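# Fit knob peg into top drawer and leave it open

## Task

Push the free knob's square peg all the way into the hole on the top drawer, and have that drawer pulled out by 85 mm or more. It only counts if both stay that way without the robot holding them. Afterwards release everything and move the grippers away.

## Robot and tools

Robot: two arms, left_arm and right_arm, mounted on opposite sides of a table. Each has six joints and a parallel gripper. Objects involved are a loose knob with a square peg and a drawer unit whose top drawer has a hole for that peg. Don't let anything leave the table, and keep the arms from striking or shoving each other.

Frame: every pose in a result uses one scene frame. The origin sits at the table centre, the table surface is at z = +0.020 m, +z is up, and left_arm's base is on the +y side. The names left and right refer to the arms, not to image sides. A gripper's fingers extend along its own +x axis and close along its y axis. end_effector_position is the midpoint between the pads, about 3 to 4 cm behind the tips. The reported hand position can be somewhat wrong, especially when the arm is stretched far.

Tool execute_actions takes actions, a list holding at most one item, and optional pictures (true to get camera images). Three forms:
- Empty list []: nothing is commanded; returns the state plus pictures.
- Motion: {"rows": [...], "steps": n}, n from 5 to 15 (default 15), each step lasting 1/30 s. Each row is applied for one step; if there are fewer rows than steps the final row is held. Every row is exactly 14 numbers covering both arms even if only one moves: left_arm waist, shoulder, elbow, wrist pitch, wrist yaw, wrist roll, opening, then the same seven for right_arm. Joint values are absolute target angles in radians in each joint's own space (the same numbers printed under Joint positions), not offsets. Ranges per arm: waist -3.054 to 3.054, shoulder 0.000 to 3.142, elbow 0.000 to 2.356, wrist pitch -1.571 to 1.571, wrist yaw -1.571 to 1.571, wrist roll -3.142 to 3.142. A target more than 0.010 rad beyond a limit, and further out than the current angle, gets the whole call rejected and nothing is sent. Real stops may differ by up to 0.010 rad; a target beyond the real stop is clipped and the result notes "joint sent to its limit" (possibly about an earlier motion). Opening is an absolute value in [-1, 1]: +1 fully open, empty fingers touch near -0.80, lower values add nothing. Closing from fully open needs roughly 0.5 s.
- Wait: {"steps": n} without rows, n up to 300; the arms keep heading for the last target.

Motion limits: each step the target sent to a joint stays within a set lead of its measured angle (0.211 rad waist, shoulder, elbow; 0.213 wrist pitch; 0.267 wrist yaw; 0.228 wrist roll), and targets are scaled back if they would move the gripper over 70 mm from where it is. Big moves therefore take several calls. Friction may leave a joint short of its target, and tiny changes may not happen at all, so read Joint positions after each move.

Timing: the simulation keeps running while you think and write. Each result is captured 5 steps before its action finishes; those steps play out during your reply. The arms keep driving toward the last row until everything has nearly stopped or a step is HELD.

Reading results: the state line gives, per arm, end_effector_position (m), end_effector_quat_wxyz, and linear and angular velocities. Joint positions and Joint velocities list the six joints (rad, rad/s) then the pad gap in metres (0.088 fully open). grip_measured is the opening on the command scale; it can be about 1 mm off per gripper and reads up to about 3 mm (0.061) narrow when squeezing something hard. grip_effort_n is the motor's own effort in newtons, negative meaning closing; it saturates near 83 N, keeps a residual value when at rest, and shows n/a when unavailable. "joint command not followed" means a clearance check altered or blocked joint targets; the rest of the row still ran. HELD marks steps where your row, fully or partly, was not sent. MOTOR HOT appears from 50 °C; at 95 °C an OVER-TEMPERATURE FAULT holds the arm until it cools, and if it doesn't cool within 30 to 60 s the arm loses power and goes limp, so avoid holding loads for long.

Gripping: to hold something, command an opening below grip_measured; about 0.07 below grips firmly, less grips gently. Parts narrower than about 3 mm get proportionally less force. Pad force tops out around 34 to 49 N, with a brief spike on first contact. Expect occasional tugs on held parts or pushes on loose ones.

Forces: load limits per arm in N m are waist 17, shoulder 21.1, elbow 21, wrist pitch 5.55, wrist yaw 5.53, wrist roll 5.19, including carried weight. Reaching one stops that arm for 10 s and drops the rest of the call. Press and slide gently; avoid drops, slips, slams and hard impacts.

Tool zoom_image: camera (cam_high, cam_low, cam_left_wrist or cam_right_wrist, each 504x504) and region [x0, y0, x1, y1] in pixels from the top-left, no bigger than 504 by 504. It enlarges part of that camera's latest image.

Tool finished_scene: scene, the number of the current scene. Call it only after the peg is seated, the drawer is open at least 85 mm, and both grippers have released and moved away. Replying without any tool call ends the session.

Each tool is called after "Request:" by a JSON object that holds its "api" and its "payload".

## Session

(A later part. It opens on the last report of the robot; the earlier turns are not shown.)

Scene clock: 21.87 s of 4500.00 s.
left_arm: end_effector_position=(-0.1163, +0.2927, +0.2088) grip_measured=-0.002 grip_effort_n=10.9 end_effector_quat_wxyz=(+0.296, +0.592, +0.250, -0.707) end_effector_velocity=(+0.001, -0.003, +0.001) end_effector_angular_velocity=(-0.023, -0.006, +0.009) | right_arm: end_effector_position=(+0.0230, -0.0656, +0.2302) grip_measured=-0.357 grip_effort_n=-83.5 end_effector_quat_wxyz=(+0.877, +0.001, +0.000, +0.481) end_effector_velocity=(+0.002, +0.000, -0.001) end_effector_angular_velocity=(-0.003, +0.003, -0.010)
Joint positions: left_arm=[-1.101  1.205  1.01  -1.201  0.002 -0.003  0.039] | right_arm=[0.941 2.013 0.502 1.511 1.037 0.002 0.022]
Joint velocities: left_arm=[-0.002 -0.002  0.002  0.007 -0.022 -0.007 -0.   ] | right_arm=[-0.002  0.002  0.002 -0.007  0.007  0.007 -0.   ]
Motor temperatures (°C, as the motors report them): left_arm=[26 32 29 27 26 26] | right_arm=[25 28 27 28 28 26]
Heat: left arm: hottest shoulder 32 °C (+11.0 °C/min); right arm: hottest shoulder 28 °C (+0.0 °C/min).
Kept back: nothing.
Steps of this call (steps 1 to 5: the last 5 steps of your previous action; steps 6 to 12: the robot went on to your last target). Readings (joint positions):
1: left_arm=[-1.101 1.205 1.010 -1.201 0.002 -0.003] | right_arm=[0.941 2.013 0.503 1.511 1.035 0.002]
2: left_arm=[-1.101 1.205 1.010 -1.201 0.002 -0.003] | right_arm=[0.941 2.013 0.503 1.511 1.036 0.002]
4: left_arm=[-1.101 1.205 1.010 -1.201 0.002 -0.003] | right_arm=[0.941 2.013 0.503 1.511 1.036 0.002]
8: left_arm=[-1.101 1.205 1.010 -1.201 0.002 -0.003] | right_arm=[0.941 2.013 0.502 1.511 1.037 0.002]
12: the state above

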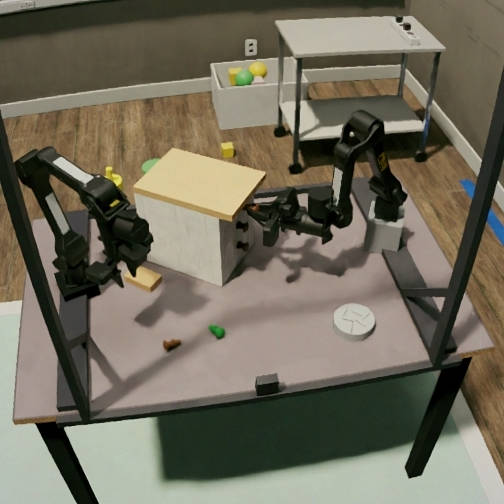

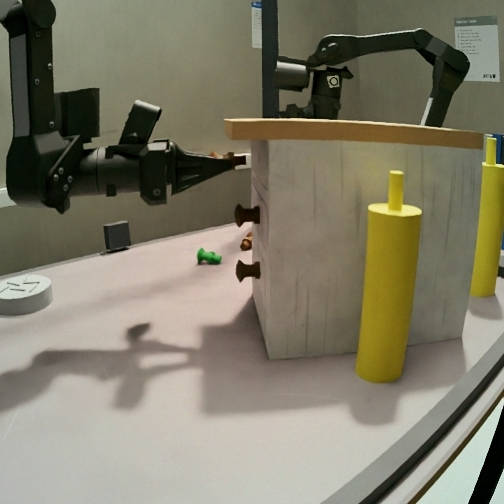

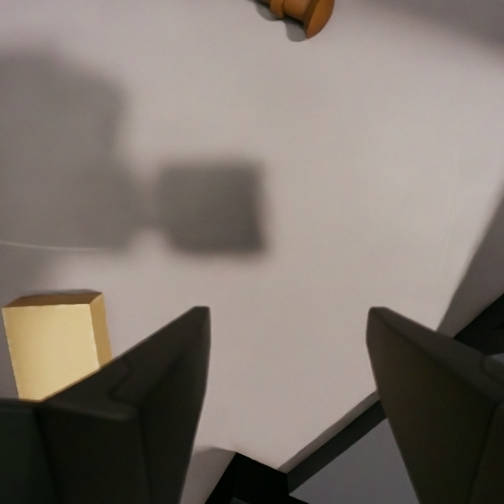

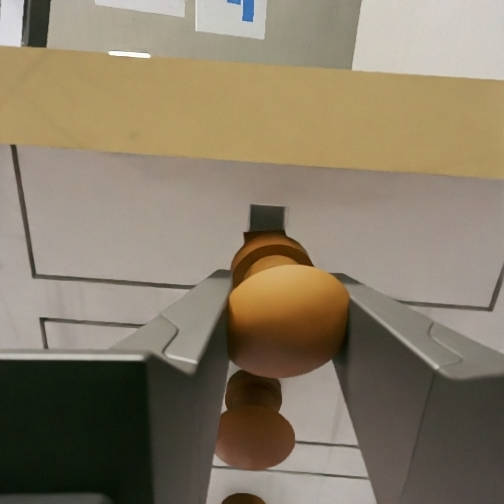

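Request:
{"api": "execute_actions", "payload": {"actions": [{"rows":[[-1.1,1.2,1.0,-1.2,0,0,0,0.905,1.99,0.524,1.484,1.0,0.06,-0.44]]}]}}

Request:
{"api": "execute_actions", "payload": {"actions": [{"steps":12}], "pictures": true}}

Request:
{"api": "zoom_image", "payload": {"camera": "cam_low", "region": [190, 130, 290, 200]}}

Request:
{"api": "zoom_image", "payload": {"camera": "cam_right_wrist", "region": [190, 170, 350, 300]}}

Scene clock: 22.50 s of 4500.00 s.
left_arm: end_effector_position=(-0.1163, +0.2927, +0.2088) grip_measured=-0.002 grip_effort_n=10.9 end_effector_quat_wxyz=(+0.296, +0.592, +0.250, -0.707) end_effector_velocity=(+0.003, +0.002, -0.002) end_effector_angular_velocity=(+0.005, -0.013, +0.006) | right_arm: end_effector_position=(+0.0298, -0.0584, +0.2336) grip_measured=-0.357 grip_effort_n=-83.5 end_effector_quat_wxyz=(+0.876, +0.024, +0.012, +0.481) end_effector_velocity=(-0.002, +0.002, -0.002) end_effector_angular_velocity=(-0.012, -0.001, +0.020)
Joint positions: left_arm=[-1.101  1.205  1.01  -1.201  0.002 -0.003  0.039] | right_arm=[0.908 2.002 0.517 1.487 1.004 0.052 0.022]
Joint velocities: left_arm=[-0.002 -0.002 -0.007 -0.007 -0.007 -0.007  0.   ] | right_arm=[-0.002 -0.002  0.002 -0.022 -0.022  0.007 -0.   ]
Motor temperatures (°C, as the motors report them): left_arm=[26 32 29 27 26 26] | right_arm=[25 28 27 28 28 26]
Heat: left arm: hottest shoulder 32 °C (+10.7 °C/min); right arm: hottest shoulder 28 °C (+0.0 °C/min).
Steps of this call (steps 1 to 9: the robot went on to your last target; steps 10 to 19: the first 10 steps of this action). Readings (joint positions):
10: left_arm=[-1.101 1.205 1.010 -1.201 0.002 -0.003] | right_arm=[0.939 2.012 0.504 1.507 1.032 0.009]
11: left_arm=[-1.101 1.205 1.010 -1.201 0.002 -0.003] | right_arm=[0.931 2.010 0.506 1.498 1.023 0.022]
13: left_arm=[-1.101 1.205 1.010 -1.201 0.002 -0.003] | right_arm=[0.916 2.007 0.512 1.493 1.013 0.039]
17: left_arm=[-1.101 1.205 1.010 -1.201 0.002 -0.003] | right_arm=[0.908 2.002 0.517 1.488 1.005 0.050]
19: the state above

Scene clock: 22.90 s of 4500.00 s.
left_arm: end_effector_position=(-0.1163, +0.2927, +0.2088) grip_measured=-0.002 grip_effort_n=10.9 end_effector_quat_wxyz=(+0.296, +0.592, +0.250, -0.707) end_effector_velocity=(+0.005, +0.001, +0.000) end_effector_angular_velocity=(-0.002, -0.027, +0.009) | right_arm: end_effector_position=(+0.0296, -0.0582, +0.2336) grip_measured=-0.357 grip_effort_n=-83.5 end_effector_quat_wxyz=(+0.876, +0.024, +0.013, +0.481) end_effector_velocity=(+0.002, +0.001, +0.000) end_effector_angular_velocity=(-0.006, -0.007, -0.000)
Joint positions: left_arm=[-1.101  1.205  1.01  -1.201  0.002 -0.003  0.039] | right_arm=[0.908 2.002 0.518 1.486 1.003 0.053 0.022]
Joint velocities: left_arm=[-0.002 -0.002  0.002 -0.022 -0.022 -0.007 -0.   ] | right_arm=[-0.007 -0.002  0.002 -0.007 -0.007 -0.007  0.   ]
Motor temperatures (°C, as the motors report them): left_arm=[26 32 29 27 26 26] | right_arm=[25 28 27 29 28 26]
Heat: left arm: hottest shoulder 32 °C (+10.5 °C/min); right arm: hottest wrist pitch 29 °C (+2.6 °C/min).
Kept back: nothing.
Steps of this call (steps 1 to 5: the last 5 steps of your previous action; steps 6 to 12: the robot went on to your last target). Readings (joint positions):
1: left_arm=[-1.101 1.205 1.010 -1.201 0.002 -0.003] | right_arm=[0.908 2.002 0.517 1.487 1.004 0.052]
2: left_arm=[-1.101 1.205 1.010 -1.201 0.002 -0.003] | right_arm=[0.908 2.002 0.517 1.487 1.004 0.053]
4: left_arm=[-1.101 1.205 1.010 -1.201 0.002 -0.003] | right_arm=[0.908 2.002 0.518 1.487 1.003 0.053]
8: left_arm=[-1.101 1.205 1.010 -1.201 0.002 -0.003] | right_arm=[0.908 2.002 0.518 1.486 1.003 0.053]
12: the state above

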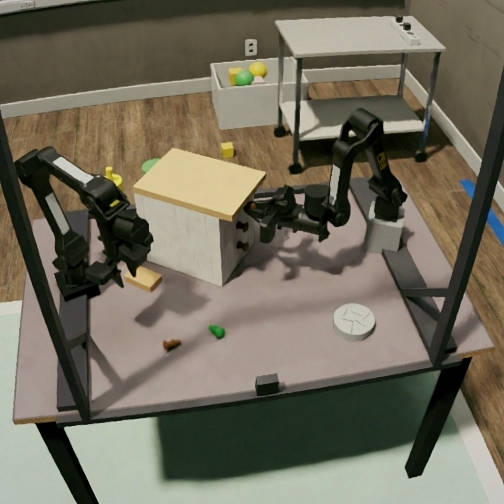

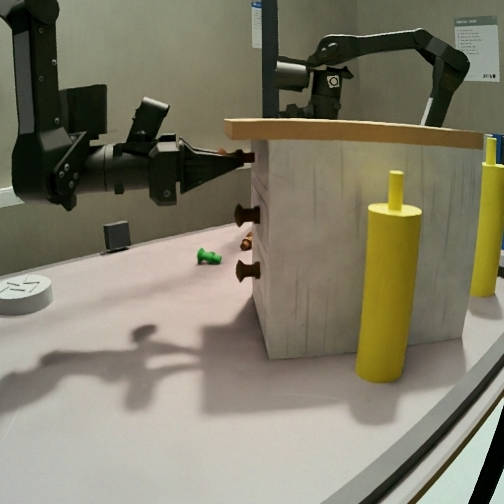

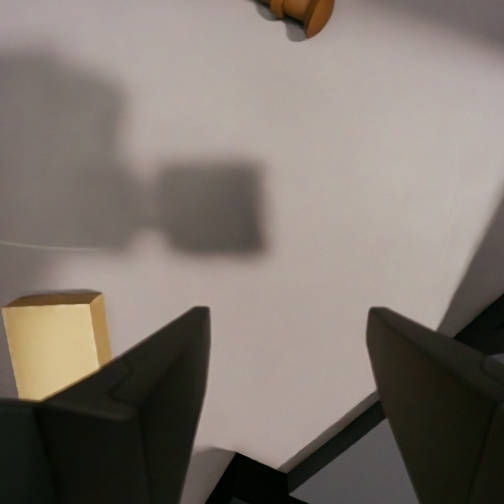

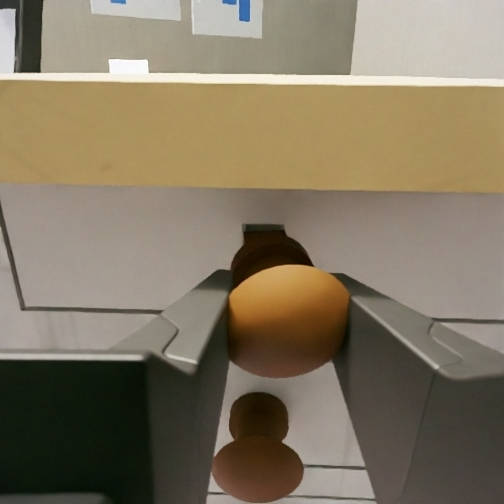

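Region (190, 130, 290, 200) of cam_low's 504x504 image, scaled by 5.040, with more detail than that image has; it fills the top 353 rows of this view, and the rest is white.

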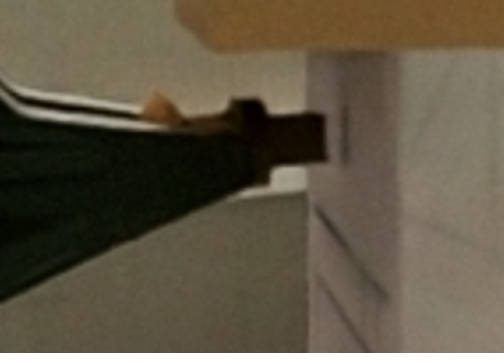

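Region (190, 170, 350, 300) of cam_right_wrist's 504x504 image, scaled by 3.150, with more detail than that image has; it fills the top 410 rows of this view, and the rest is white.

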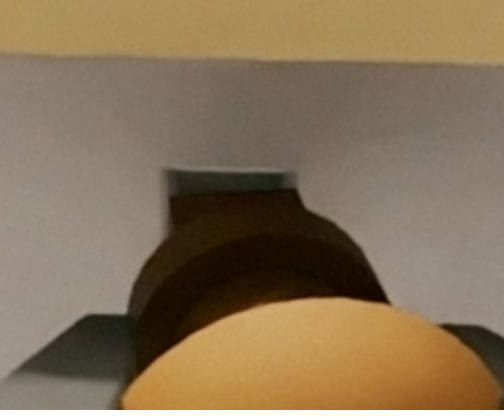

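Request:
{"api": "execute_actions", "payload": {"actions": [{"rows":[[-1.1,1.2,1.0,-1.2,0,0,0,0.89,2.012,0.538,1.476,0.985,0.06,-0.44],[-1.1,1.2,1.0,-1.2,0,0,0,0.89,2.012,0.538,1.476,0.985,0.06,-0.44],[-1.1,1.2,1.0,-1.2,0,0,0,0.89,2.012,0.538,1.476,0.985,0.06,-0.44],[-1.1,1.2,1.0,-1.2,0,0,0,0.89,2.012,0.538,1.476,0.985,0.06,-0.44],[-1.1,1.2,1.0,-1.2,0,0,0,0.89,2.012,0.538,1.476,0.985,0.06,-0.44],[-1.1,1.2,1.0,-1.2,0,0,0,0.876,2.02,0.552,1.467,0.971,0.06,-0.44]]}]}}

Request:
{"api": "execute_actions", "payload": {"actions": [{"steps":12}], "pictures": true}}

Request:
{"api": "zoom_image", "payload": {"camera": "cam_low", "region": [190, 130, 290, 200]}}

Scene clock: 23.43 s of 4500.00 s.
left_arm: end_effector_position=(-0.1163, +0.2927, +0.2088) grip_measured=-0.002 grip_effort_n=10.9 end_effector_quat_wxyz=(+0.296, +0.592, +0.250, -0.707) end_effector_velocity=(+0.003, +0.006, -0.002) end_effector_angular_velocity=(+0.025, -0.013, -0.001) | right_arm: end_effector_position=(+0.0329, -0.0517, +0.2346) grip_measured=-0.357 grip_effort_n=-83.5 end_effector_quat_wxyz=(+0.876, +0.025, +0.013, +0.481) end_effector_velocity=(-0.000, -0.000, -0.006) end_effector_angular_velocity=(-0.037, -0.021, -0.005)
Joint positions: left_arm=[-1.101  1.205  1.01  -1.201  0.002 -0.003  0.039] | right_arm=[0.888 2.007 0.537 1.473 0.983 0.054 0.022]
Joint velocities: left_arm=[-0.007 -0.002 -0.007 -0.022  0.007 -0.007 -0.   ] | right_arm=[ 0.002  0.002  0.002 -0.037  0.007 -0.007 -0.   ]
Motor temperatures (°C, as the motors report them): left_arm=[26 32 29 27 26 26] | right_arm=[25 28 27 29 28 26]
Heat: left arm: hottest shoulder 32 °C (+10.2 °C/min); right arm: hottest wrist pitch 29 °C (+2.6 °C/min).
Steps of this call (steps 1 to 6: the robot went on to your last target; steps 7 to 16: the first 10 steps of this action). Readings (joint positions):
7: left_arm=[-1.101 1.205 1.010 -1.201 0.002 -0.003] | right_arm=[0.907 2.002 0.519 1.485 1.001 0.054]
8: left_arm=[-1.101 1.205 1.010 -1.201 0.002 -0.003] | right_arm=[0.903 2.002 0.522 1.482 0.996 0.054]
10: left_arm=[-1.101 1.205 1.010 -1.201 0.002 -0.003] | right_arm=[0.896 2.002 0.528 1.481 0.992 0.054]
14: left_arm=[-1.101 1.205 1.010 -1.201 0.002 -0.003] | right_arm=[0.888 2.005 0.537 1.474 0.983 0.054]
16: the state above

Scene clock: 23.83 s of 4500.00 s.
left_arm: end_effector_position=(-0.1163, +0.2927, +0.2088) grip_measured=-0.002 grip_effort_n=11.4 end_effector_quat_wxyz=(+0.296, +0.592, +0.250, -0.707) end_effector_velocity=(-0.002, +0.000, +0.000) end_effector_angular_velocity=(-0.001, +0.009, -0.011) | right_arm: end_effector_position=(+0.0329, -0.0515, +0.2344) grip_measured=-0.357 grip_effort_n=-83.5 end_effector_quat_wxyz=(+0.876, +0.025, +0.013, +0.482) end_effector_velocity=(+0.002, +0.000, -0.003) end_effector_angular_velocity=(-0.016, -0.003, +0.000)
Joint positions: left_arm=[-1.101  1.205  1.01  -1.201  0.002 -0.003  0.039] | right_arm=[0.887 2.007 0.537 1.472 0.981 0.054 0.022]
Joint velocities: left_arm=[-0.002 -0.002 -0.002  0.007  0.007  0.007 -0.   ] | right_arm=[-0.007 -0.002 -0.002 -0.022 -0.007  0.007  0.   ]
Motor temperatures (°C, as the motors report them): left_arm=[26 32 29 27 26 26] | right_arm=[25 28 27 29 28 26]
Heat: left arm: hottest shoulder 32 °C (+10.1 °C/min); right arm: hottest wrist pitch 29 °C (+2.5 °C/min).
Kept back: nothing.
Steps of this call (steps 1 to 5: the last 5 steps of your previous action; steps 6 to 12: the robot went on to your last target). Readings (joint positions):
1: left_arm=[-1.101 1.205 1.010 -1.201 0.002 -0.003] | right_arm=[0.888 2.007 0.537 1.473 0.982 0.054]
2: left_arm=[-1.101 1.205 1.010 -1.201 0.002 -0.003] | right_arm=[0.888 2.007 0.537 1.472 0.982 0.054]
4: left_arm=[-1.101 1.205 1.010 -1.201 0.002 -0.003] | right_arm=[0.887 2.007 0.537 1.472 0.982 0.054]
8: left_arm=[-1.101 1.205 1.010 -1.201 0.002 -0.003] | right_arm=[0.887 2.007 0.537 1.472 0.981 0.054]
12: the state above

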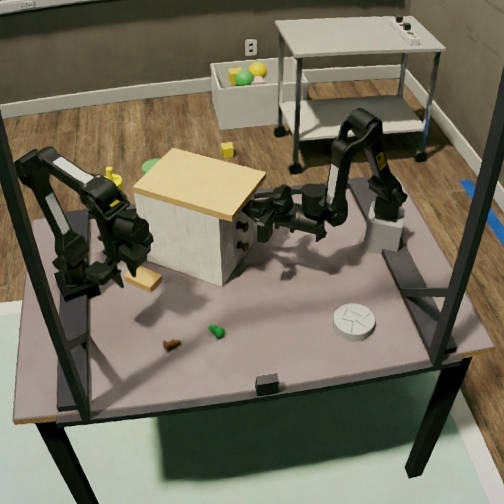

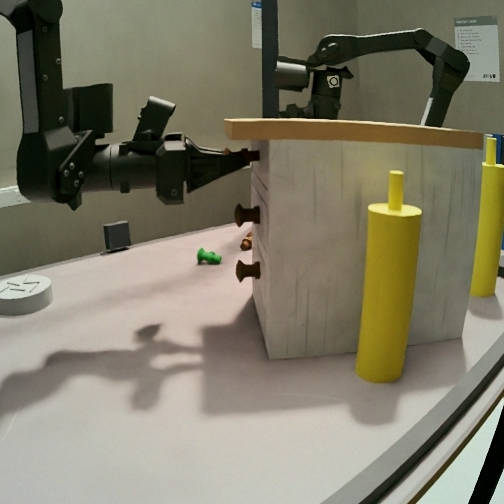

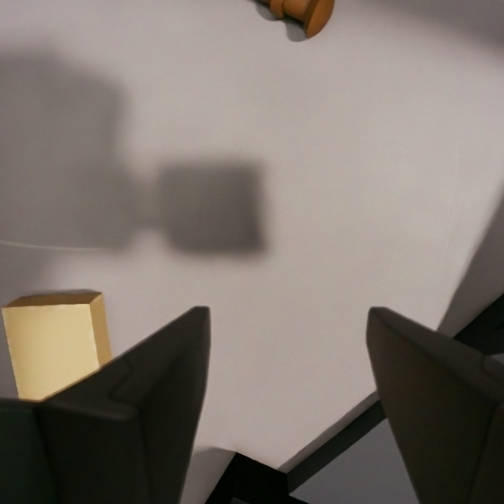

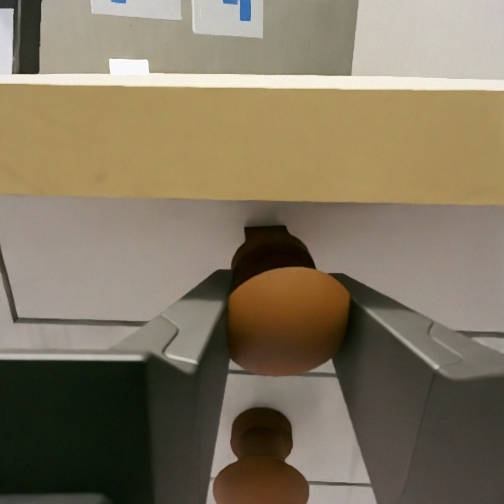

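Region (190, 130, 290, 200) of cam_low's 504x504 image, scaled by 5.040, with more detail than that image has; it fills the top 353 rows of this view, and the rest is white.

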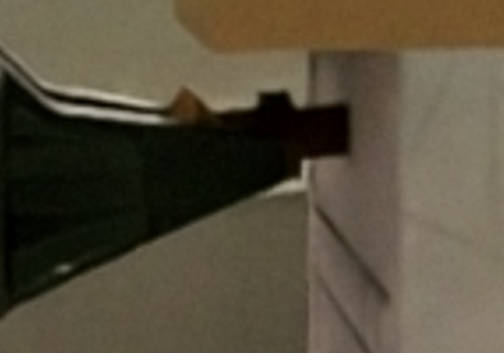

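Request:
{"api": "execute_actions", "payload": {"actions": [{"rows":[[-1.1,1.2,1.0,-1.2,0,0,0,0.92,2.012,0.52,1.476,1.01,0.06,-0.44],[-1.1,1.2,1.0,-1.2,0,0,0,0.92,2.012,0.52,1.476,1.01,0.06,-0.44],[-1.1,1.2,1.0,-1.2,0,0,0,0.92,2.012,0.52,1.476,1.01,0.06,-0.44],[-1.1,1.2,1.0,-1.2,0,0,0,0.92,2.012,0.52,1.476,1.01,0.06,-0.44],[-1.1,1.2,1.0,-1.2,0,0,0,0.92,2.012,0.52,1.476,1.01,0.06,-0.44],[-1.1,1.2,1.0,-1.2,0,0,0,0.95,2.055,0.597,1.451,1.145,0.06,-0.44]]}]}}

Request:
{"api": "execute_actions", "payload": {"actions": [{"steps":15}], "pictures": true}}

Request:
{"api": "zoom_image", "payload": {"camera": "cam_low", "region": [190, 130, 290, 200]}}

Scene clock: 24.43 s of 4500.00 s.
left_arm: end_effector_position=(-0.1163, +0.2927, +0.2088) grip_measured=-0.002 grip_effort_n=10.9 end_effector_quat_wxyz=(+0.296, +0.592, +0.250, -0.707) end_effector_velocity=(+0.001, +0.000, +0.001) end_effector_angular_velocity=(-0.002, -0.006, +0.006) | right_arm: end_effector_position=(+0.0238, -0.0559, +0.2313) grip_measured=-0.357 grip_effort_n=-83.5 end_effector_quat_wxyz=(+0.894, +0.024, +0.012, +0.447) end_effector_velocity=(-0.019, -0.000, -0.002) end_effector_angular_velocity=(+0.002, -0.003, -0.161)
Joint positions: left_arm=[-1.101  1.205  1.01  -1.201  0.002 -0.003  0.039] | right_arm=[0.943 2.039 0.581 1.457 1.117 0.054 0.022]
Joint velocities: left_arm=[-0.002 -0.002  0.002 -0.007 -0.007 -0.007 -0.   ] | right_arm=[ 0.095  0.071  0.129 -0.051  0.256 -0.007 -0.   ]
Motor temperatures (°C, as the motors report them): left_arm=[26 32 29 27 26 26] | right_arm=[25 28 27 29 28 26]
Heat: left arm: hottest shoulder 32 °C (+9.8 °C/min); right arm: hottest wrist pitch 29 °C (+2.5 °C/min).
Steps of this call (steps 1 to 8: the robot went on to your last target; steps 9 to 18: the first 10 steps of this action). Readings (joint positions):
9: left_arm=[-1.101 1.205 1.010 -1.201 0.002 -0.003] | right_arm=[0.890 2.007 0.536 1.472 0.985 0.054]
10: left_arm=[-1.101 1.205 1.010 -1.201 0.002 -0.003] | right_arm=[0.896 2.007 0.534 1.472 0.989 0.054]
12: left_arm=[-1.101 1.205 1.010 -1.201 0.002 -0.003] | right_arm=[0.909 2.007 0.531 1.472 0.997 0.054]
16: left_arm=[-1.101 1.205 1.010 -1.201 0.002 -0.003] | right_arm=[0.933 2.029 0.565 1.461 1.091 0.054]
18: the state above

Scene clock: 24.93 s of 4500.00 s.
left_arm: end_effector_position=(-0.1163, +0.2927, +0.2088) grip_measured=-0.002 grip_effort_n=10.9 end_effector_quat_wxyz=(+0.296, +0.592, +0.250, -0.707) end_effector_velocity=(+0.002, +0.001, -0.001) end_effector_angular_velocity=(+0.003, -0.008, +0.020) | right_arm: end_effector_position=(+0.0241, -0.0564, +0.2313) grip_measured=-0.357 grip_effort_n=-83.5 end_effector_quat_wxyz=(+0.899, +0.024, +0.012, +0.437) end_effector_velocity=(+0.002, -0.001, -0.003) end_effector_angular_velocity=(-0.024, -0.016, -0.010)
Joint positions: left_arm=[-1.101  1.205  1.01  -1.201  0.002 -0.003  0.039] | right_arm=[0.947 2.044 0.59  1.454 1.142 0.054 0.022]
Joint velocities: left_arm=[-0.002 -0.002 -0.002 -0.007 -0.007 -0.022 -0.   ] | right_arm=[-0.002 -0.002 -0.002 -0.022  0.007 -0.007 -0.   ]
Motor temperatures (°C, as the motors report them): left_arm=[26 32 29 27 26 26] | right_arm=[25 28 27 29 28 26]
Heat: left arm: hottest shoulder 32 °C (+9.6 °C/min); right arm: hottest wrist pitch 29 °C (+2.4 °C/min).
Kept back: nothing.
Steps of this call (steps 1 to 5: the last 5 steps of your previous action; steps 6 to 15: the robot went on to your last target). Readings (joint positions):
1: left_arm=[-1.101 1.205 1.010 -1.201 0.002 -0.003] | right_arm=[0.945 2.041 0.584 1.456 1.125 0.054]
2: left_arm=[-1.101 1.205 1.010 -1.201 0.002 -0.003] | right_arm=[0.947 2.041 0.586 1.455 1.130 0.054]
4: left_arm=[-1.101 1.205 1.010 -1.201 0.002 -0.003] | right_arm=[0.947 2.042 0.589 1.454 1.137 0.054]
8: left_arm=[-1.101 1.205 1.010 -1.201 0.002 -0.003] | right_arm=[0.947 2.044 0.590 1.454 1.141 0.054]
15: the state above

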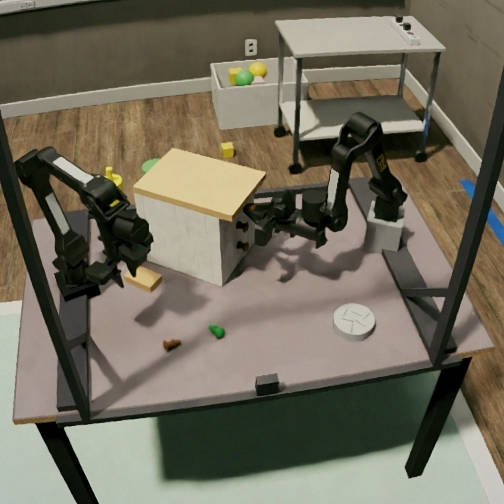

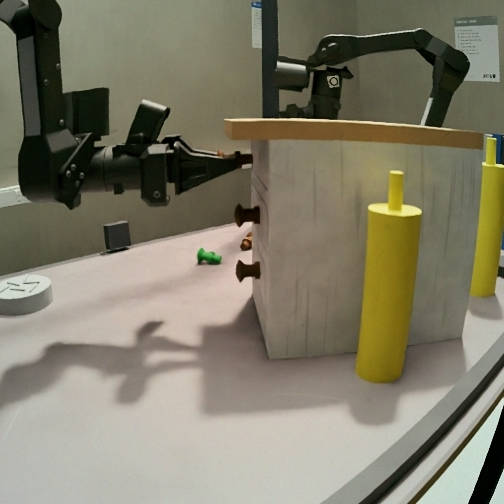

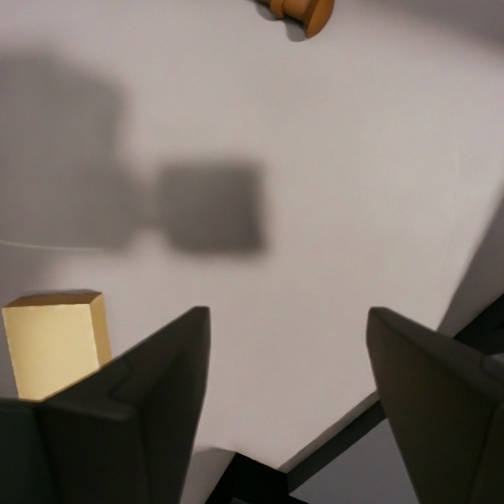

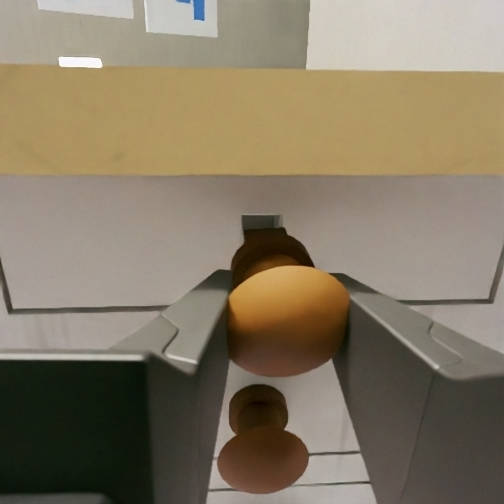

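Region (190, 130, 290, 200) of cam_low's 504x504 image, scaled by 5.040, with more detail than that image has; it fills the top 353 rows of this view, and the rest is white.

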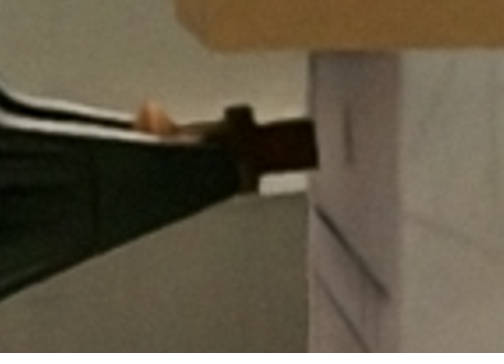

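Request:
{"api": "execute_actions", "payload": {"actions": [{"rows":[[-1.1,1.2,1.0,-1.2,0,0,0,0.927,2.055,0.613,1.432,1.118,0.06,-0.44],[-1.1,1.2,1.0,-1.2,0,0,0,0.927,2.055,0.613,1.432,1.118,0.06,-0.44],[-1.1,1.2,1.0,-1.2,0,0,0,0.927,2.055,0.613,1.432,1.118,0.06,-0.44],[-1.1,1.2,1.0,-1.2,0,0,0,0.927,2.055,0.613,1.432,1.118,0.06,-0.44],[-1.1,1.2,1.0,-1.2,0,0,0,0.927,2.055,0.613,1.432,1.118,0.06,-0.44],[-1.1,1.2,1.0,-1.2,0,0,0,0.927,2.055,0.613,1.432,1.118,0.06,-0.44],[-1.1,1.2,1.0,-1.2,0,0,0,0.927,2.055,0.613,1.432,1.118,0.06,-0.44],[-1.1,1.2,1.0,-1.2,0,0,0,0.904,2.06,0.63,1.42,1.097,0.06,-0.44]]}]}}

Request:
{"api": "execute_actions", "payload": {"actions": [{"steps":15}], "pictures": true}}

Request:
{"api": "zoom_image", "payload": {"camera": "cam_low", "region": [190, 130, 290, 200]}}

Scene clock: 25.57 s of 4500.00 s.
left_arm: end_effector_position=(-0.1163, +0.2927, +0.2088) grip_measured=-0.002 grip_effort_n=10.9 end_effector_quat_wxyz=(+0.296, +0.592, +0.250, -0.707) end_effector_velocity=(+0.001, -0.002, +0.001) end_effector_angular_velocity=(-0.023, -0.006, +0.004) | right_arm: end_effector_position=(+0.0277, -0.0479, +0.2320) grip_measured=-0.357 grip_effort_n=-83.5 end_effector_quat_wxyz=(+0.898, +0.022, +0.012, +0.439) end_effector_velocity=(-0.013, -0.002, -0.002) end_effector_angular_velocity=(-0.015, -0.011, +0.039)
Joint positions: left_arm=[-1.101  1.205  1.01  -1.201  0.002 -0.003  0.039] | right_arm=[0.923 2.047 0.613 1.428 1.113 0.054 0.022]
Joint velocities: left_arm=[-0.007 -0.007 -0.002  0.007 -0.022 -0.007 -0.   ] | right_arm=[ 0.032 -0.002 -0.007 -0.007 -0.007 -0.007 -0.   ]
Motor temperatures (°C, as the motors report them): left_arm=[26 32 29 27 26 26] | right_arm=[25 28 27 29 28 26]
Heat: left arm: hottest shoulder 32 °C (+9.4 °C/min); right arm: hottest wrist pitch 29 °C (+2.3 °C/min).
Steps of this call (steps 1 to 9: the robot went on to your last target; steps 10 to 19: the first 10 steps of this action). Readings (joint positions):
10: left_arm=[-1.101 1.205 1.010 -1.201 0.002 -0.003] | right_arm=[0.946 2.044 0.592 1.451 1.141 0.054]
11: left_arm=[-1.101 1.205 1.010 -1.201 0.002 -0.003] | right_arm=[0.942 2.044 0.595 1.444 1.135 0.054]
13: left_arm=[-1.101 1.205 1.010 -1.201 0.002 -0.003] | right_arm=[0.935 2.044 0.603 1.439 1.128 0.054]
17: left_arm=[-1.101 1.205 1.010 -1.201 0.002 -0.003] | right_arm=[0.928 2.045 0.608 1.433 1.119 0.054]
19: the state above

Scene clock: 26.07 s of 4500.00 s.
left_arm: end_effector_position=(-0.1163, +0.2927, +0.2088) grip_measured=-0.002 grip_effort_n=10.9 end_effector_quat_wxyz=(+0.296, +0.592, +0.250, -0.707) end_effector_velocity=(+0.005, -0.002, -0.001) end_effector_angular_velocity=(-0.019, -0.030, +0.011) | right_arm: end_effector_position=(+0.0276, -0.0477, +0.2316) grip_measured=-0.357 grip_effort_n=-83.5 end_effector_quat_wxyz=(+0.898, +0.020, +0.012, +0.440) end_effector_velocity=(-0.001, -0.001, -0.004) end_effector_angular_velocity=(-0.029, -0.025, +0.010)
Joint positions: left_arm=[-1.101  1.205  1.01  -1.201  0.002 -0.003  0.039] | right_arm=[0.923 2.047 0.613 1.425 1.112 0.054 0.022]
Joint velocities: left_arm=[-0.002 -0.002 -0.002 -0.007 -0.037 -0.007 -0.   ] | right_arm=[ 0.002  0.002 -0.007 -0.007 -0.007 -0.022 -0.   ]
Motor temperatures (°C, as the motors report them): left_arm=[26 32 29 27 26 26] | right_arm=[25 28 27 29 28 26]
Heat: left arm: hottest shoulder 32 °C (+9.2 °C/min); right arm: hottest wrist pitch 29 °C (+2.3 °C/min).
Kept back: nothing.
Steps of this call (steps 1 to 5: the last 5 steps of your previous action; steps 6 to 15: the robot went on to your last target). Readings (joint positions):
1: left_arm=[-1.101 1.205 1.010 -1.201 0.002 -0.003] | right_arm=[0.923 2.047 0.613 1.427 1.113 0.054]
2: left_arm=[-1.101 1.205 1.010 -1.201 0.002 -0.003] | right_arm=[0.923 2.047 0.613 1.427 1.113 0.054]
4: left_arm=[-1.101 1.205 1.010 -1.201 0.002 -0.003] | right_arm=[0.923 2.047 0.613 1.426 1.112 0.054]
8: left_arm=[-1.101 1.205 1.010 -1.201 0.002 -0.003] | right_arm=[0.923 2.047 0.613 1.425 1.112 0.054]
15: the state above
All arms were judged still, so your last target was given up. Only a new action makes them travel on or press farther. Fingers that are still opening or closing keep moving.

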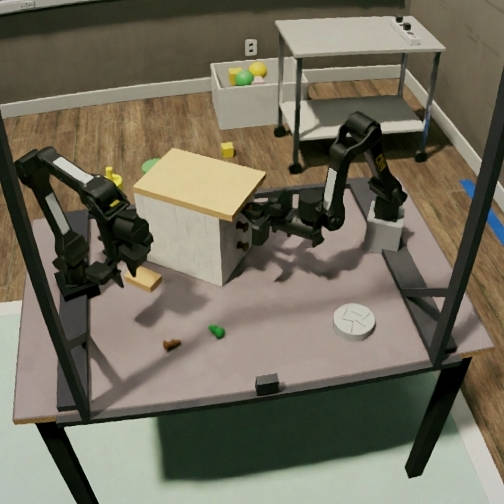

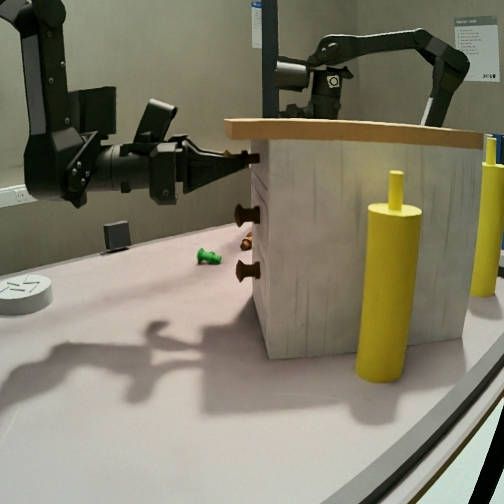

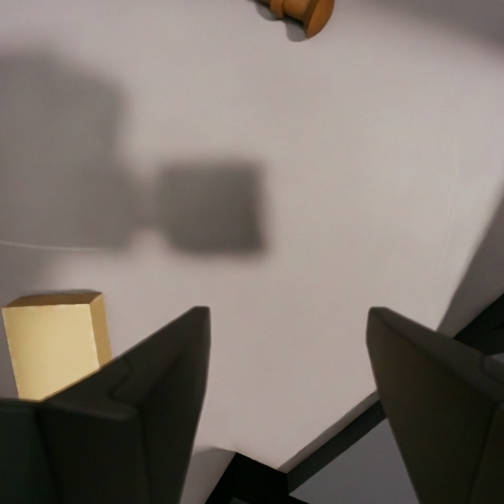

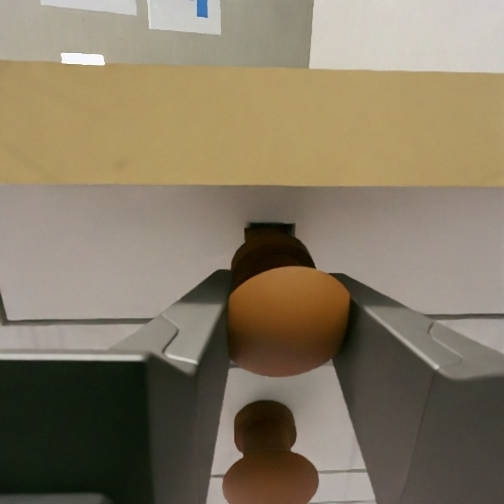

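Region (190, 130, 290, 200) of cam_low's 504x504 image, scaled by 5.040, with more detail than that image has; it fills the top 353 rows of this view, and the rest is white.

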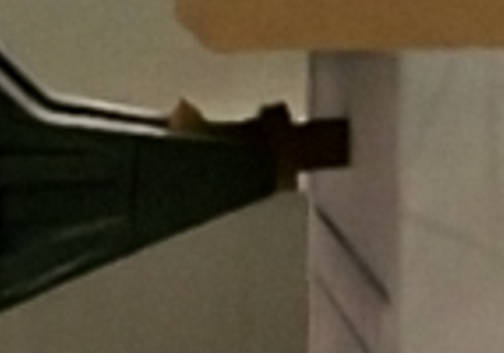

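Request:
{"api": "execute_actions", "payload": {"actions": [{"rows":[[-1.1,1.2,1.0,-1.2,0,0,0,0.93,2.05,0.613,1.437,1.13,0.06,-0.44]]}]}}

Request:
{"api": "execute_actions", "payload": {"actions": [{"rows":[[-1.1,1.2,1.0,-1.2,0,0,0,0.908,2.055,0.628,1.425,1.108,0.06,-0.44]]}], "pictures": true}}

Request:
{"api": "zoom_image", "payload": {"camera": "cam_low", "region": [190, 130, 290, 200]}}

Request:
{"api": "zoom_image", "payload": {"camera": "cam_right_wrist", "region": [190, 170, 350, 300]}}

Scene clock: 26.67 s of 4500.00 s.
left_arm: end_effector_position=(-0.1163, +0.2927, +0.2088) grip_measured=-0.002 grip_effort_n=10.9 end_effector_quat_wxyz=(+0.296, +0.592, +0.250, -0.707) end_effector_velocity=(+0.002, +0.001, -0.001) end_effector_angular_velocity=(+0.001, -0.009, +0.006) | right_arm: end_effector_position=(+0.0276, -0.0492, +0.2327) grip_measured=-0.357 grip_effort_n=-83.5 end_effector_quat_wxyz=(+0.900, +0.024, +0.012, +0.435) end_effector_velocity=(+0.002, -0.001, +0.001) end_effector_angular_velocity=(-0.007, -0.007, -0.010)
Joint positions: left_arm=[-1.101  1.205  1.01  -1.201  0.002 -0.003  0.039] | right_arm=[0.927 2.047 0.613 1.433 1.126 0.054 0.022]
Joint velocities: left_arm=[-0.002 -0.002 -0.002 -0.007 -0.007 -0.007 -0.   ] | right_arm=[-0.002 -0.007 -0.002 -0.007  0.007 -0.007  0.   ]
Motor temperatures (°C, as the motors report them): left_arm=[26 32 29 27 26 26] | right_arm=[25 28 27 29 28 26]
Heat: left arm: hottest shoulder 32 °C (+9.0 °C/min); right arm: hottest wrist pitch 29 °C (+2.2 °C/min).
Steps of this call (steps 1 to 8: nothing new was sent; steps 9 to 18: the first 10 steps of this action). Readings (joint positions):
9: left_arm=[-1.101 1.205 1.010 -1.201 0.002 -0.003] | right_arm=[0.924 2.047 0.613 1.425 1.114 0.054]
10: left_arm=[-1.101 1.205 1.010 -1.201 0.002 -0.003] | right_arm=[0.926 2.047 0.613 1.426 1.118 0.054]
12: left_arm=[-1.101 1.205 1.010 -1.201 0.002 -0.003] | right_arm=[0.926 2.047 0.613 1.429 1.120 0.054]
16: left_arm=[-1.101 1.205 1.010 -1.201 0.002 -0.003] | right_arm=[0.927 2.047 0.613 1.433 1.125 0.054]
18: the state above

Scene clock: 27.17 s of 4500.00 s.
left_arm: end_effector_position=(-0.1163, +0.2927, +0.2088) grip_measured=-0.002 grip_effort_n=10.9 end_effector_quat_wxyz=(+0.296, +0.592, +0.250, -0.707) end_effector_velocity=(+0.001, -0.003, +0.000) end_effector_angular_velocity=(-0.021, -0.011, -0.006) | right_arm: end_effector_position=(+0.0307, -0.0464, +0.2330) grip_measured=-0.357 grip_effort_n=-83.5 end_effector_quat_wxyz=(+0.900, +0.024, +0.012, +0.435) end_effector_velocity=(+0.001, +0.002, -0.001) end_effector_angular_velocity=(-0.011, -0.009, +0.015)
Joint positions: left_arm=[-1.101  1.205  1.01  -1.201  0.002 -0.003  0.039] | right_arm=[0.914 2.047 0.618 1.427 1.113 0.054 0.022]
Joint velocities: left_arm=[-0.002 -0.002 -0.002  0.007 -0.022  0.007 -0.   ] | right_arm=[-0.007 -0.002 -0.002 -0.007 -0.022 -0.007 -0.   ]
Motor temperatures (°C, as the motors report them): left_arm=[26 32 29 27 26 26] | right_arm=[25 29 27 29 28 26]
Heat: left arm: hottest shoulder 32 °C (+8.8 °C/min); right arm: hottest shoulder 29 °C (+2.2 °C/min).
Steps of this call (steps 1 to 5: the last 5 steps of your previous action; steps 6 to 15: the first 10 steps of this action). Readings (joint positions):
6: left_arm=[-1.101 1.205 1.010 -1.201 0.002 -0.003] | right_arm=[0.926 2.047 0.614 1.434 1.126 0.054]
7: left_arm=[-1.101 1.205 1.010 -1.201 0.002 -0.003] | right_arm=[0.923 2.047 0.615 1.433 1.123 0.054]
9: left_arm=[-1.101 1.205 1.010 -1.201 0.002 -0.003] | right_arm=[0.917 2.047 0.617 1.430 1.117 0.054]
13: left_arm=[-1.101 1.205 1.010 -1.201 0.002 -0.003] | right_arm=[0.914 2.047 0.618 1.428 1.113 0.054]
15: the state above

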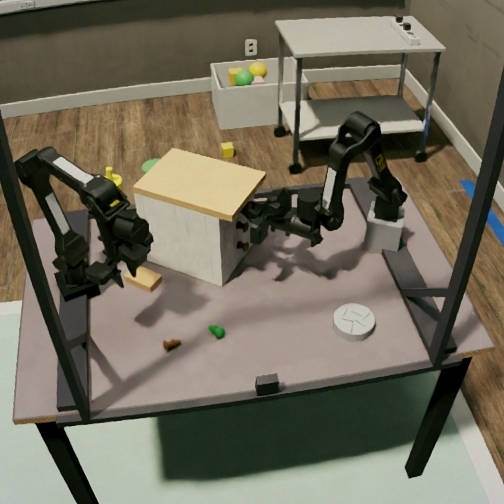

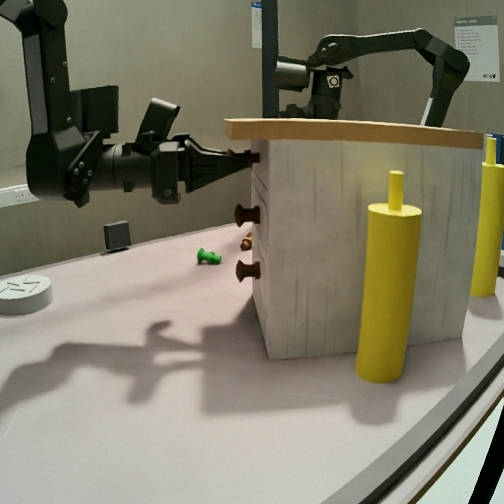

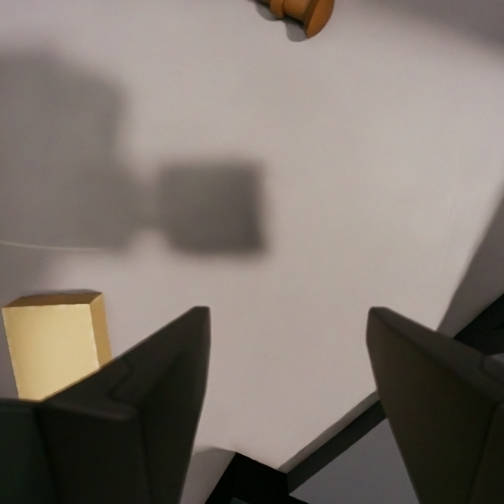

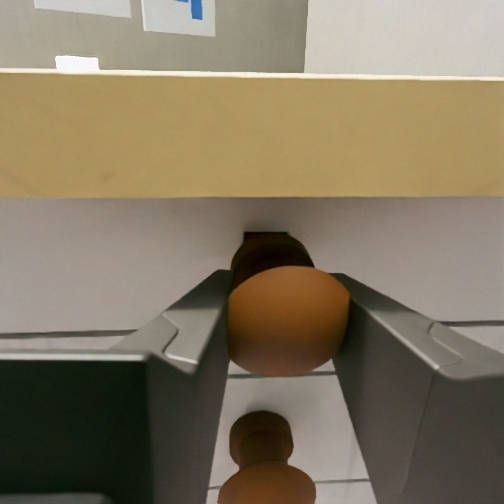

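Region (190, 130, 290, 200) of cam_low's 504x504 image, scaled by 5.040, with more detail than that image has; it fills the top 353 rows of this view, and the rest is white.

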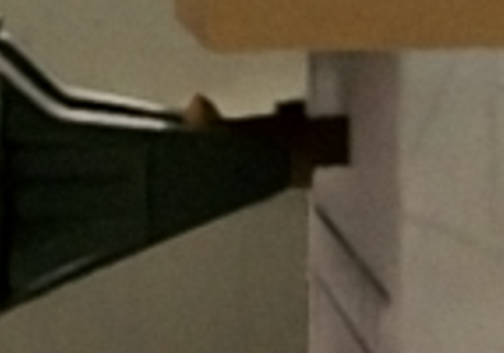

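Region (190, 170, 350, 300) of cam_right_wrist's 504x504 image, scaled by 3.150, with more detail than that image has; it fills the top 410 rows of this view, and the rest is white.

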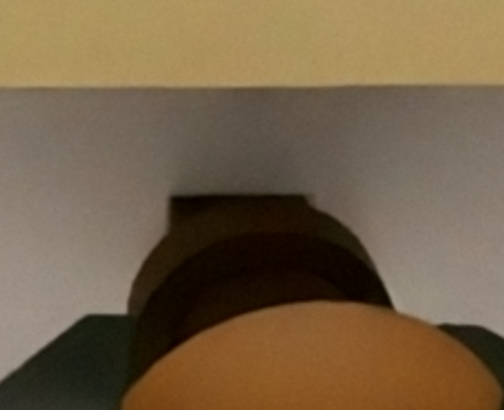

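Entered. Push.

Request:
{"api": "execute_actions", "payload": {"actions": [{"rows":[[-1.1,1.2,1.0,-1.2,0,0,0,0.865,2.065,0.668,1.405,1.075,0.06,-0.44]]}]}}

Request:
{"api": "execute_actions", "payload": {"actions": [{"steps":10}], "pictures": true}}

Request:
{"api": "zoom_image", "payload": {"camera": "cam_low", "region": [190, 130, 290, 230]}}

Scene clock: 27.70 s of 4500.00 s.
left_arm: end_effector_position=(-0.1163, +0.2927, +0.2088) grip_measured=-0.002 grip_effort_n=10.9 end_effector_quat_wxyz=(+0.296, +0.592, +0.250, -0.707) end_effector_velocity=(+0.001, +0.002, -0.001) end_effector_angular_velocity=(+0.001, -0.009, +0.001) | right_arm: end_effector_position=(+0.0361, -0.0378, +0.2344) grip_measured=-0.357 grip_effort_n=-83.5 end_effector_quat_wxyz=(+0.901, +0.025, +0.012, +0.433) end_effector_velocity=(+0.000, +0.000, -0.005) end_effector_angular_velocity=(-0.038, -0.021, +0.005)
Joint positions: left_arm=[-1.101  1.205  1.01  -1.201  0.002 -0.003  0.039] | right_arm=[0.887 2.053 0.645 1.409 1.09  0.054 0.022]
Joint velocities: left_arm=[-0.007 -0.002 -0.002 -0.007 -0.007 -0.007 -0.   ] | right_arm=[-0.002 -0.002 -0.002 -0.037 -0.007 -0.007  0.   ]
Motor temperatures (°C, as the motors report them): left_arm=[26 32 29 27 26 26] | right_arm=[25 29 27 29 28 26]
Heat: left arm: hottest shoulder 32 °C (+8.7 °C/min); right arm: hottest shoulder 29 °C (+2.2 °C/min).
Steps of this call (steps 1 to 5: the last 5 steps of your previous action; step 6: the robot went on to your last target; steps 7 to 16: the first 10 steps of this action). Readings (joint positions):
7: left_arm=[-1.101 1.205 1.010 -1.201 0.002 -0.003] | right_arm=[0.911 2.047 0.623 1.424 1.109 0.054]
8: left_arm=[-1.101 1.205 1.010 -1.201 0.002 -0.003] | right_arm=[0.900 2.049 0.631 1.418 1.102 0.054]
10: left_arm=[-1.101 1.205 1.010 -1.201 0.002 -0.003] | right_arm=[0.887 2.053 0.644 1.410 1.090 0.054]
14: left_arm=[-1.101 1.205 1.010 -1.201 0.002 -0.003] | right_arm=[0.887 2.053 0.645 1.409 1.090 0.054]
16: the state above

Scene clock: 28.03 s of 4500.00 s.
left_arm: end_effector_position=(-0.1163, +0.2927, +0.2088) grip_measured=-0.002 grip_effort_n=10.9 end_effector_quat_wxyz=(+0.296, +0.592, +0.250, -0.707) end_effector_velocity=(+0.002, +0.001, +0.000) end_effector_angular_velocity=(-0.002, -0.006, +0.006) | right_arm: end_effector_position=(+0.0361, -0.0378, +0.2343) grip_measured=-0.357 grip_effort_n=-83.5 end_effector_quat_wxyz=(+0.901, +0.024, +0.012, +0.433) end_effector_velocity=(-0.000, +0.001, +0.002) end_effector_angular_velocity=(+0.007, -0.001, +0.005)
Joint positions: left_arm=[-1.101  1.205  1.01  -1.201  0.002 -0.003  0.039] | right_arm=[0.887 2.053 0.645 1.409 1.09  0.054 0.022]
Joint velocities: left_arm=[-0.002 -0.007 -0.002 -0.007 -0.007 -0.007 -0.   ] | right_arm=[-0.002 -0.002  0.002  0.007 -0.007 -0.007  0.   ]
Motor temperatures (°C, as the motors report them): left_arm=[26 32 29 27 26 26] | right_arm=[25 29 27 29 28 26]
Heat: left arm: hottest shoulder 32 °C (+8.6 °C/min); right arm: hottest shoulder 29 °C (+2.1 °C/min).
Kept back: nothing.
Steps of this call (steps 1 to 5: the last 5 steps of your previous action; steps 6 to 10: the robot went on to your last target). Readings (joint positions):
1: left_arm=[-1.101 1.205 1.010 -1.201 0.002 -0.003] | right_arm=[0.887 2.053 0.645 1.409 1.090 0.054]
2: left_arm=[-1.101 1.205 1.010 -1.201 0.002 -0.003] | right_arm=[0.887 2.053 0.645 1.409 1.090 0.054]
4: left_arm=[-1.101 1.205 1.010 -1.201 0.002 -0.003] | right_arm=[0.887 2.053 0.645 1.409 1.090 0.054]
8: left_arm=[-1.101 1.205 1.010 -1.201 0.002 -0.003] | right_arm=[0.887 2.053 0.645 1.409 1.090 0.054]
10: the state above

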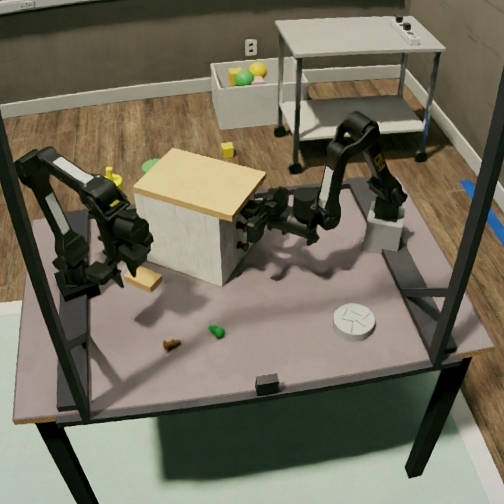

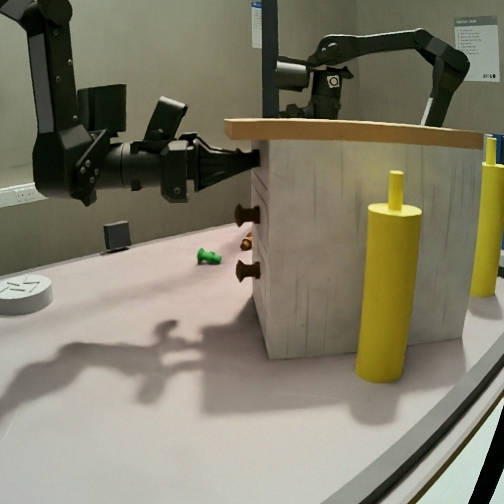

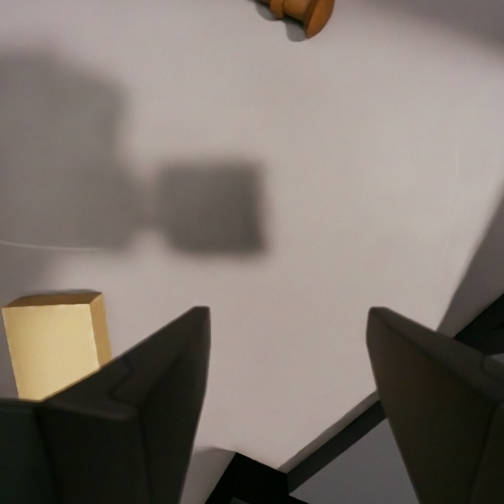

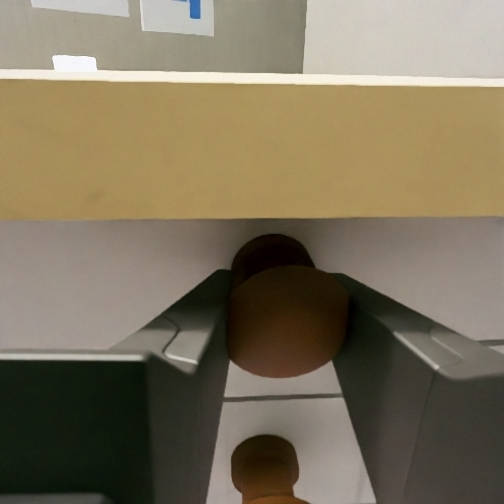

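Region (190, 130, 290, 230) of cam_low's 504x504 image, scaled by 5.040, with more detail than that image has.

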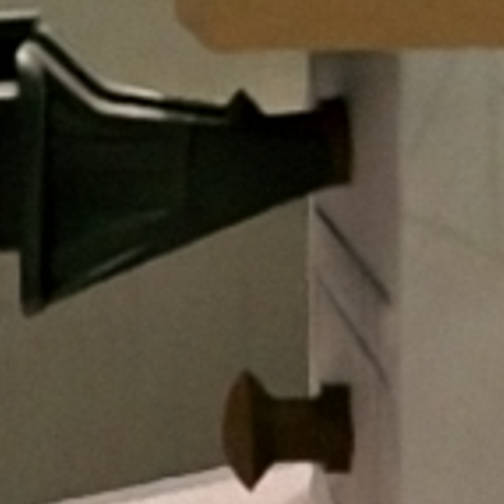

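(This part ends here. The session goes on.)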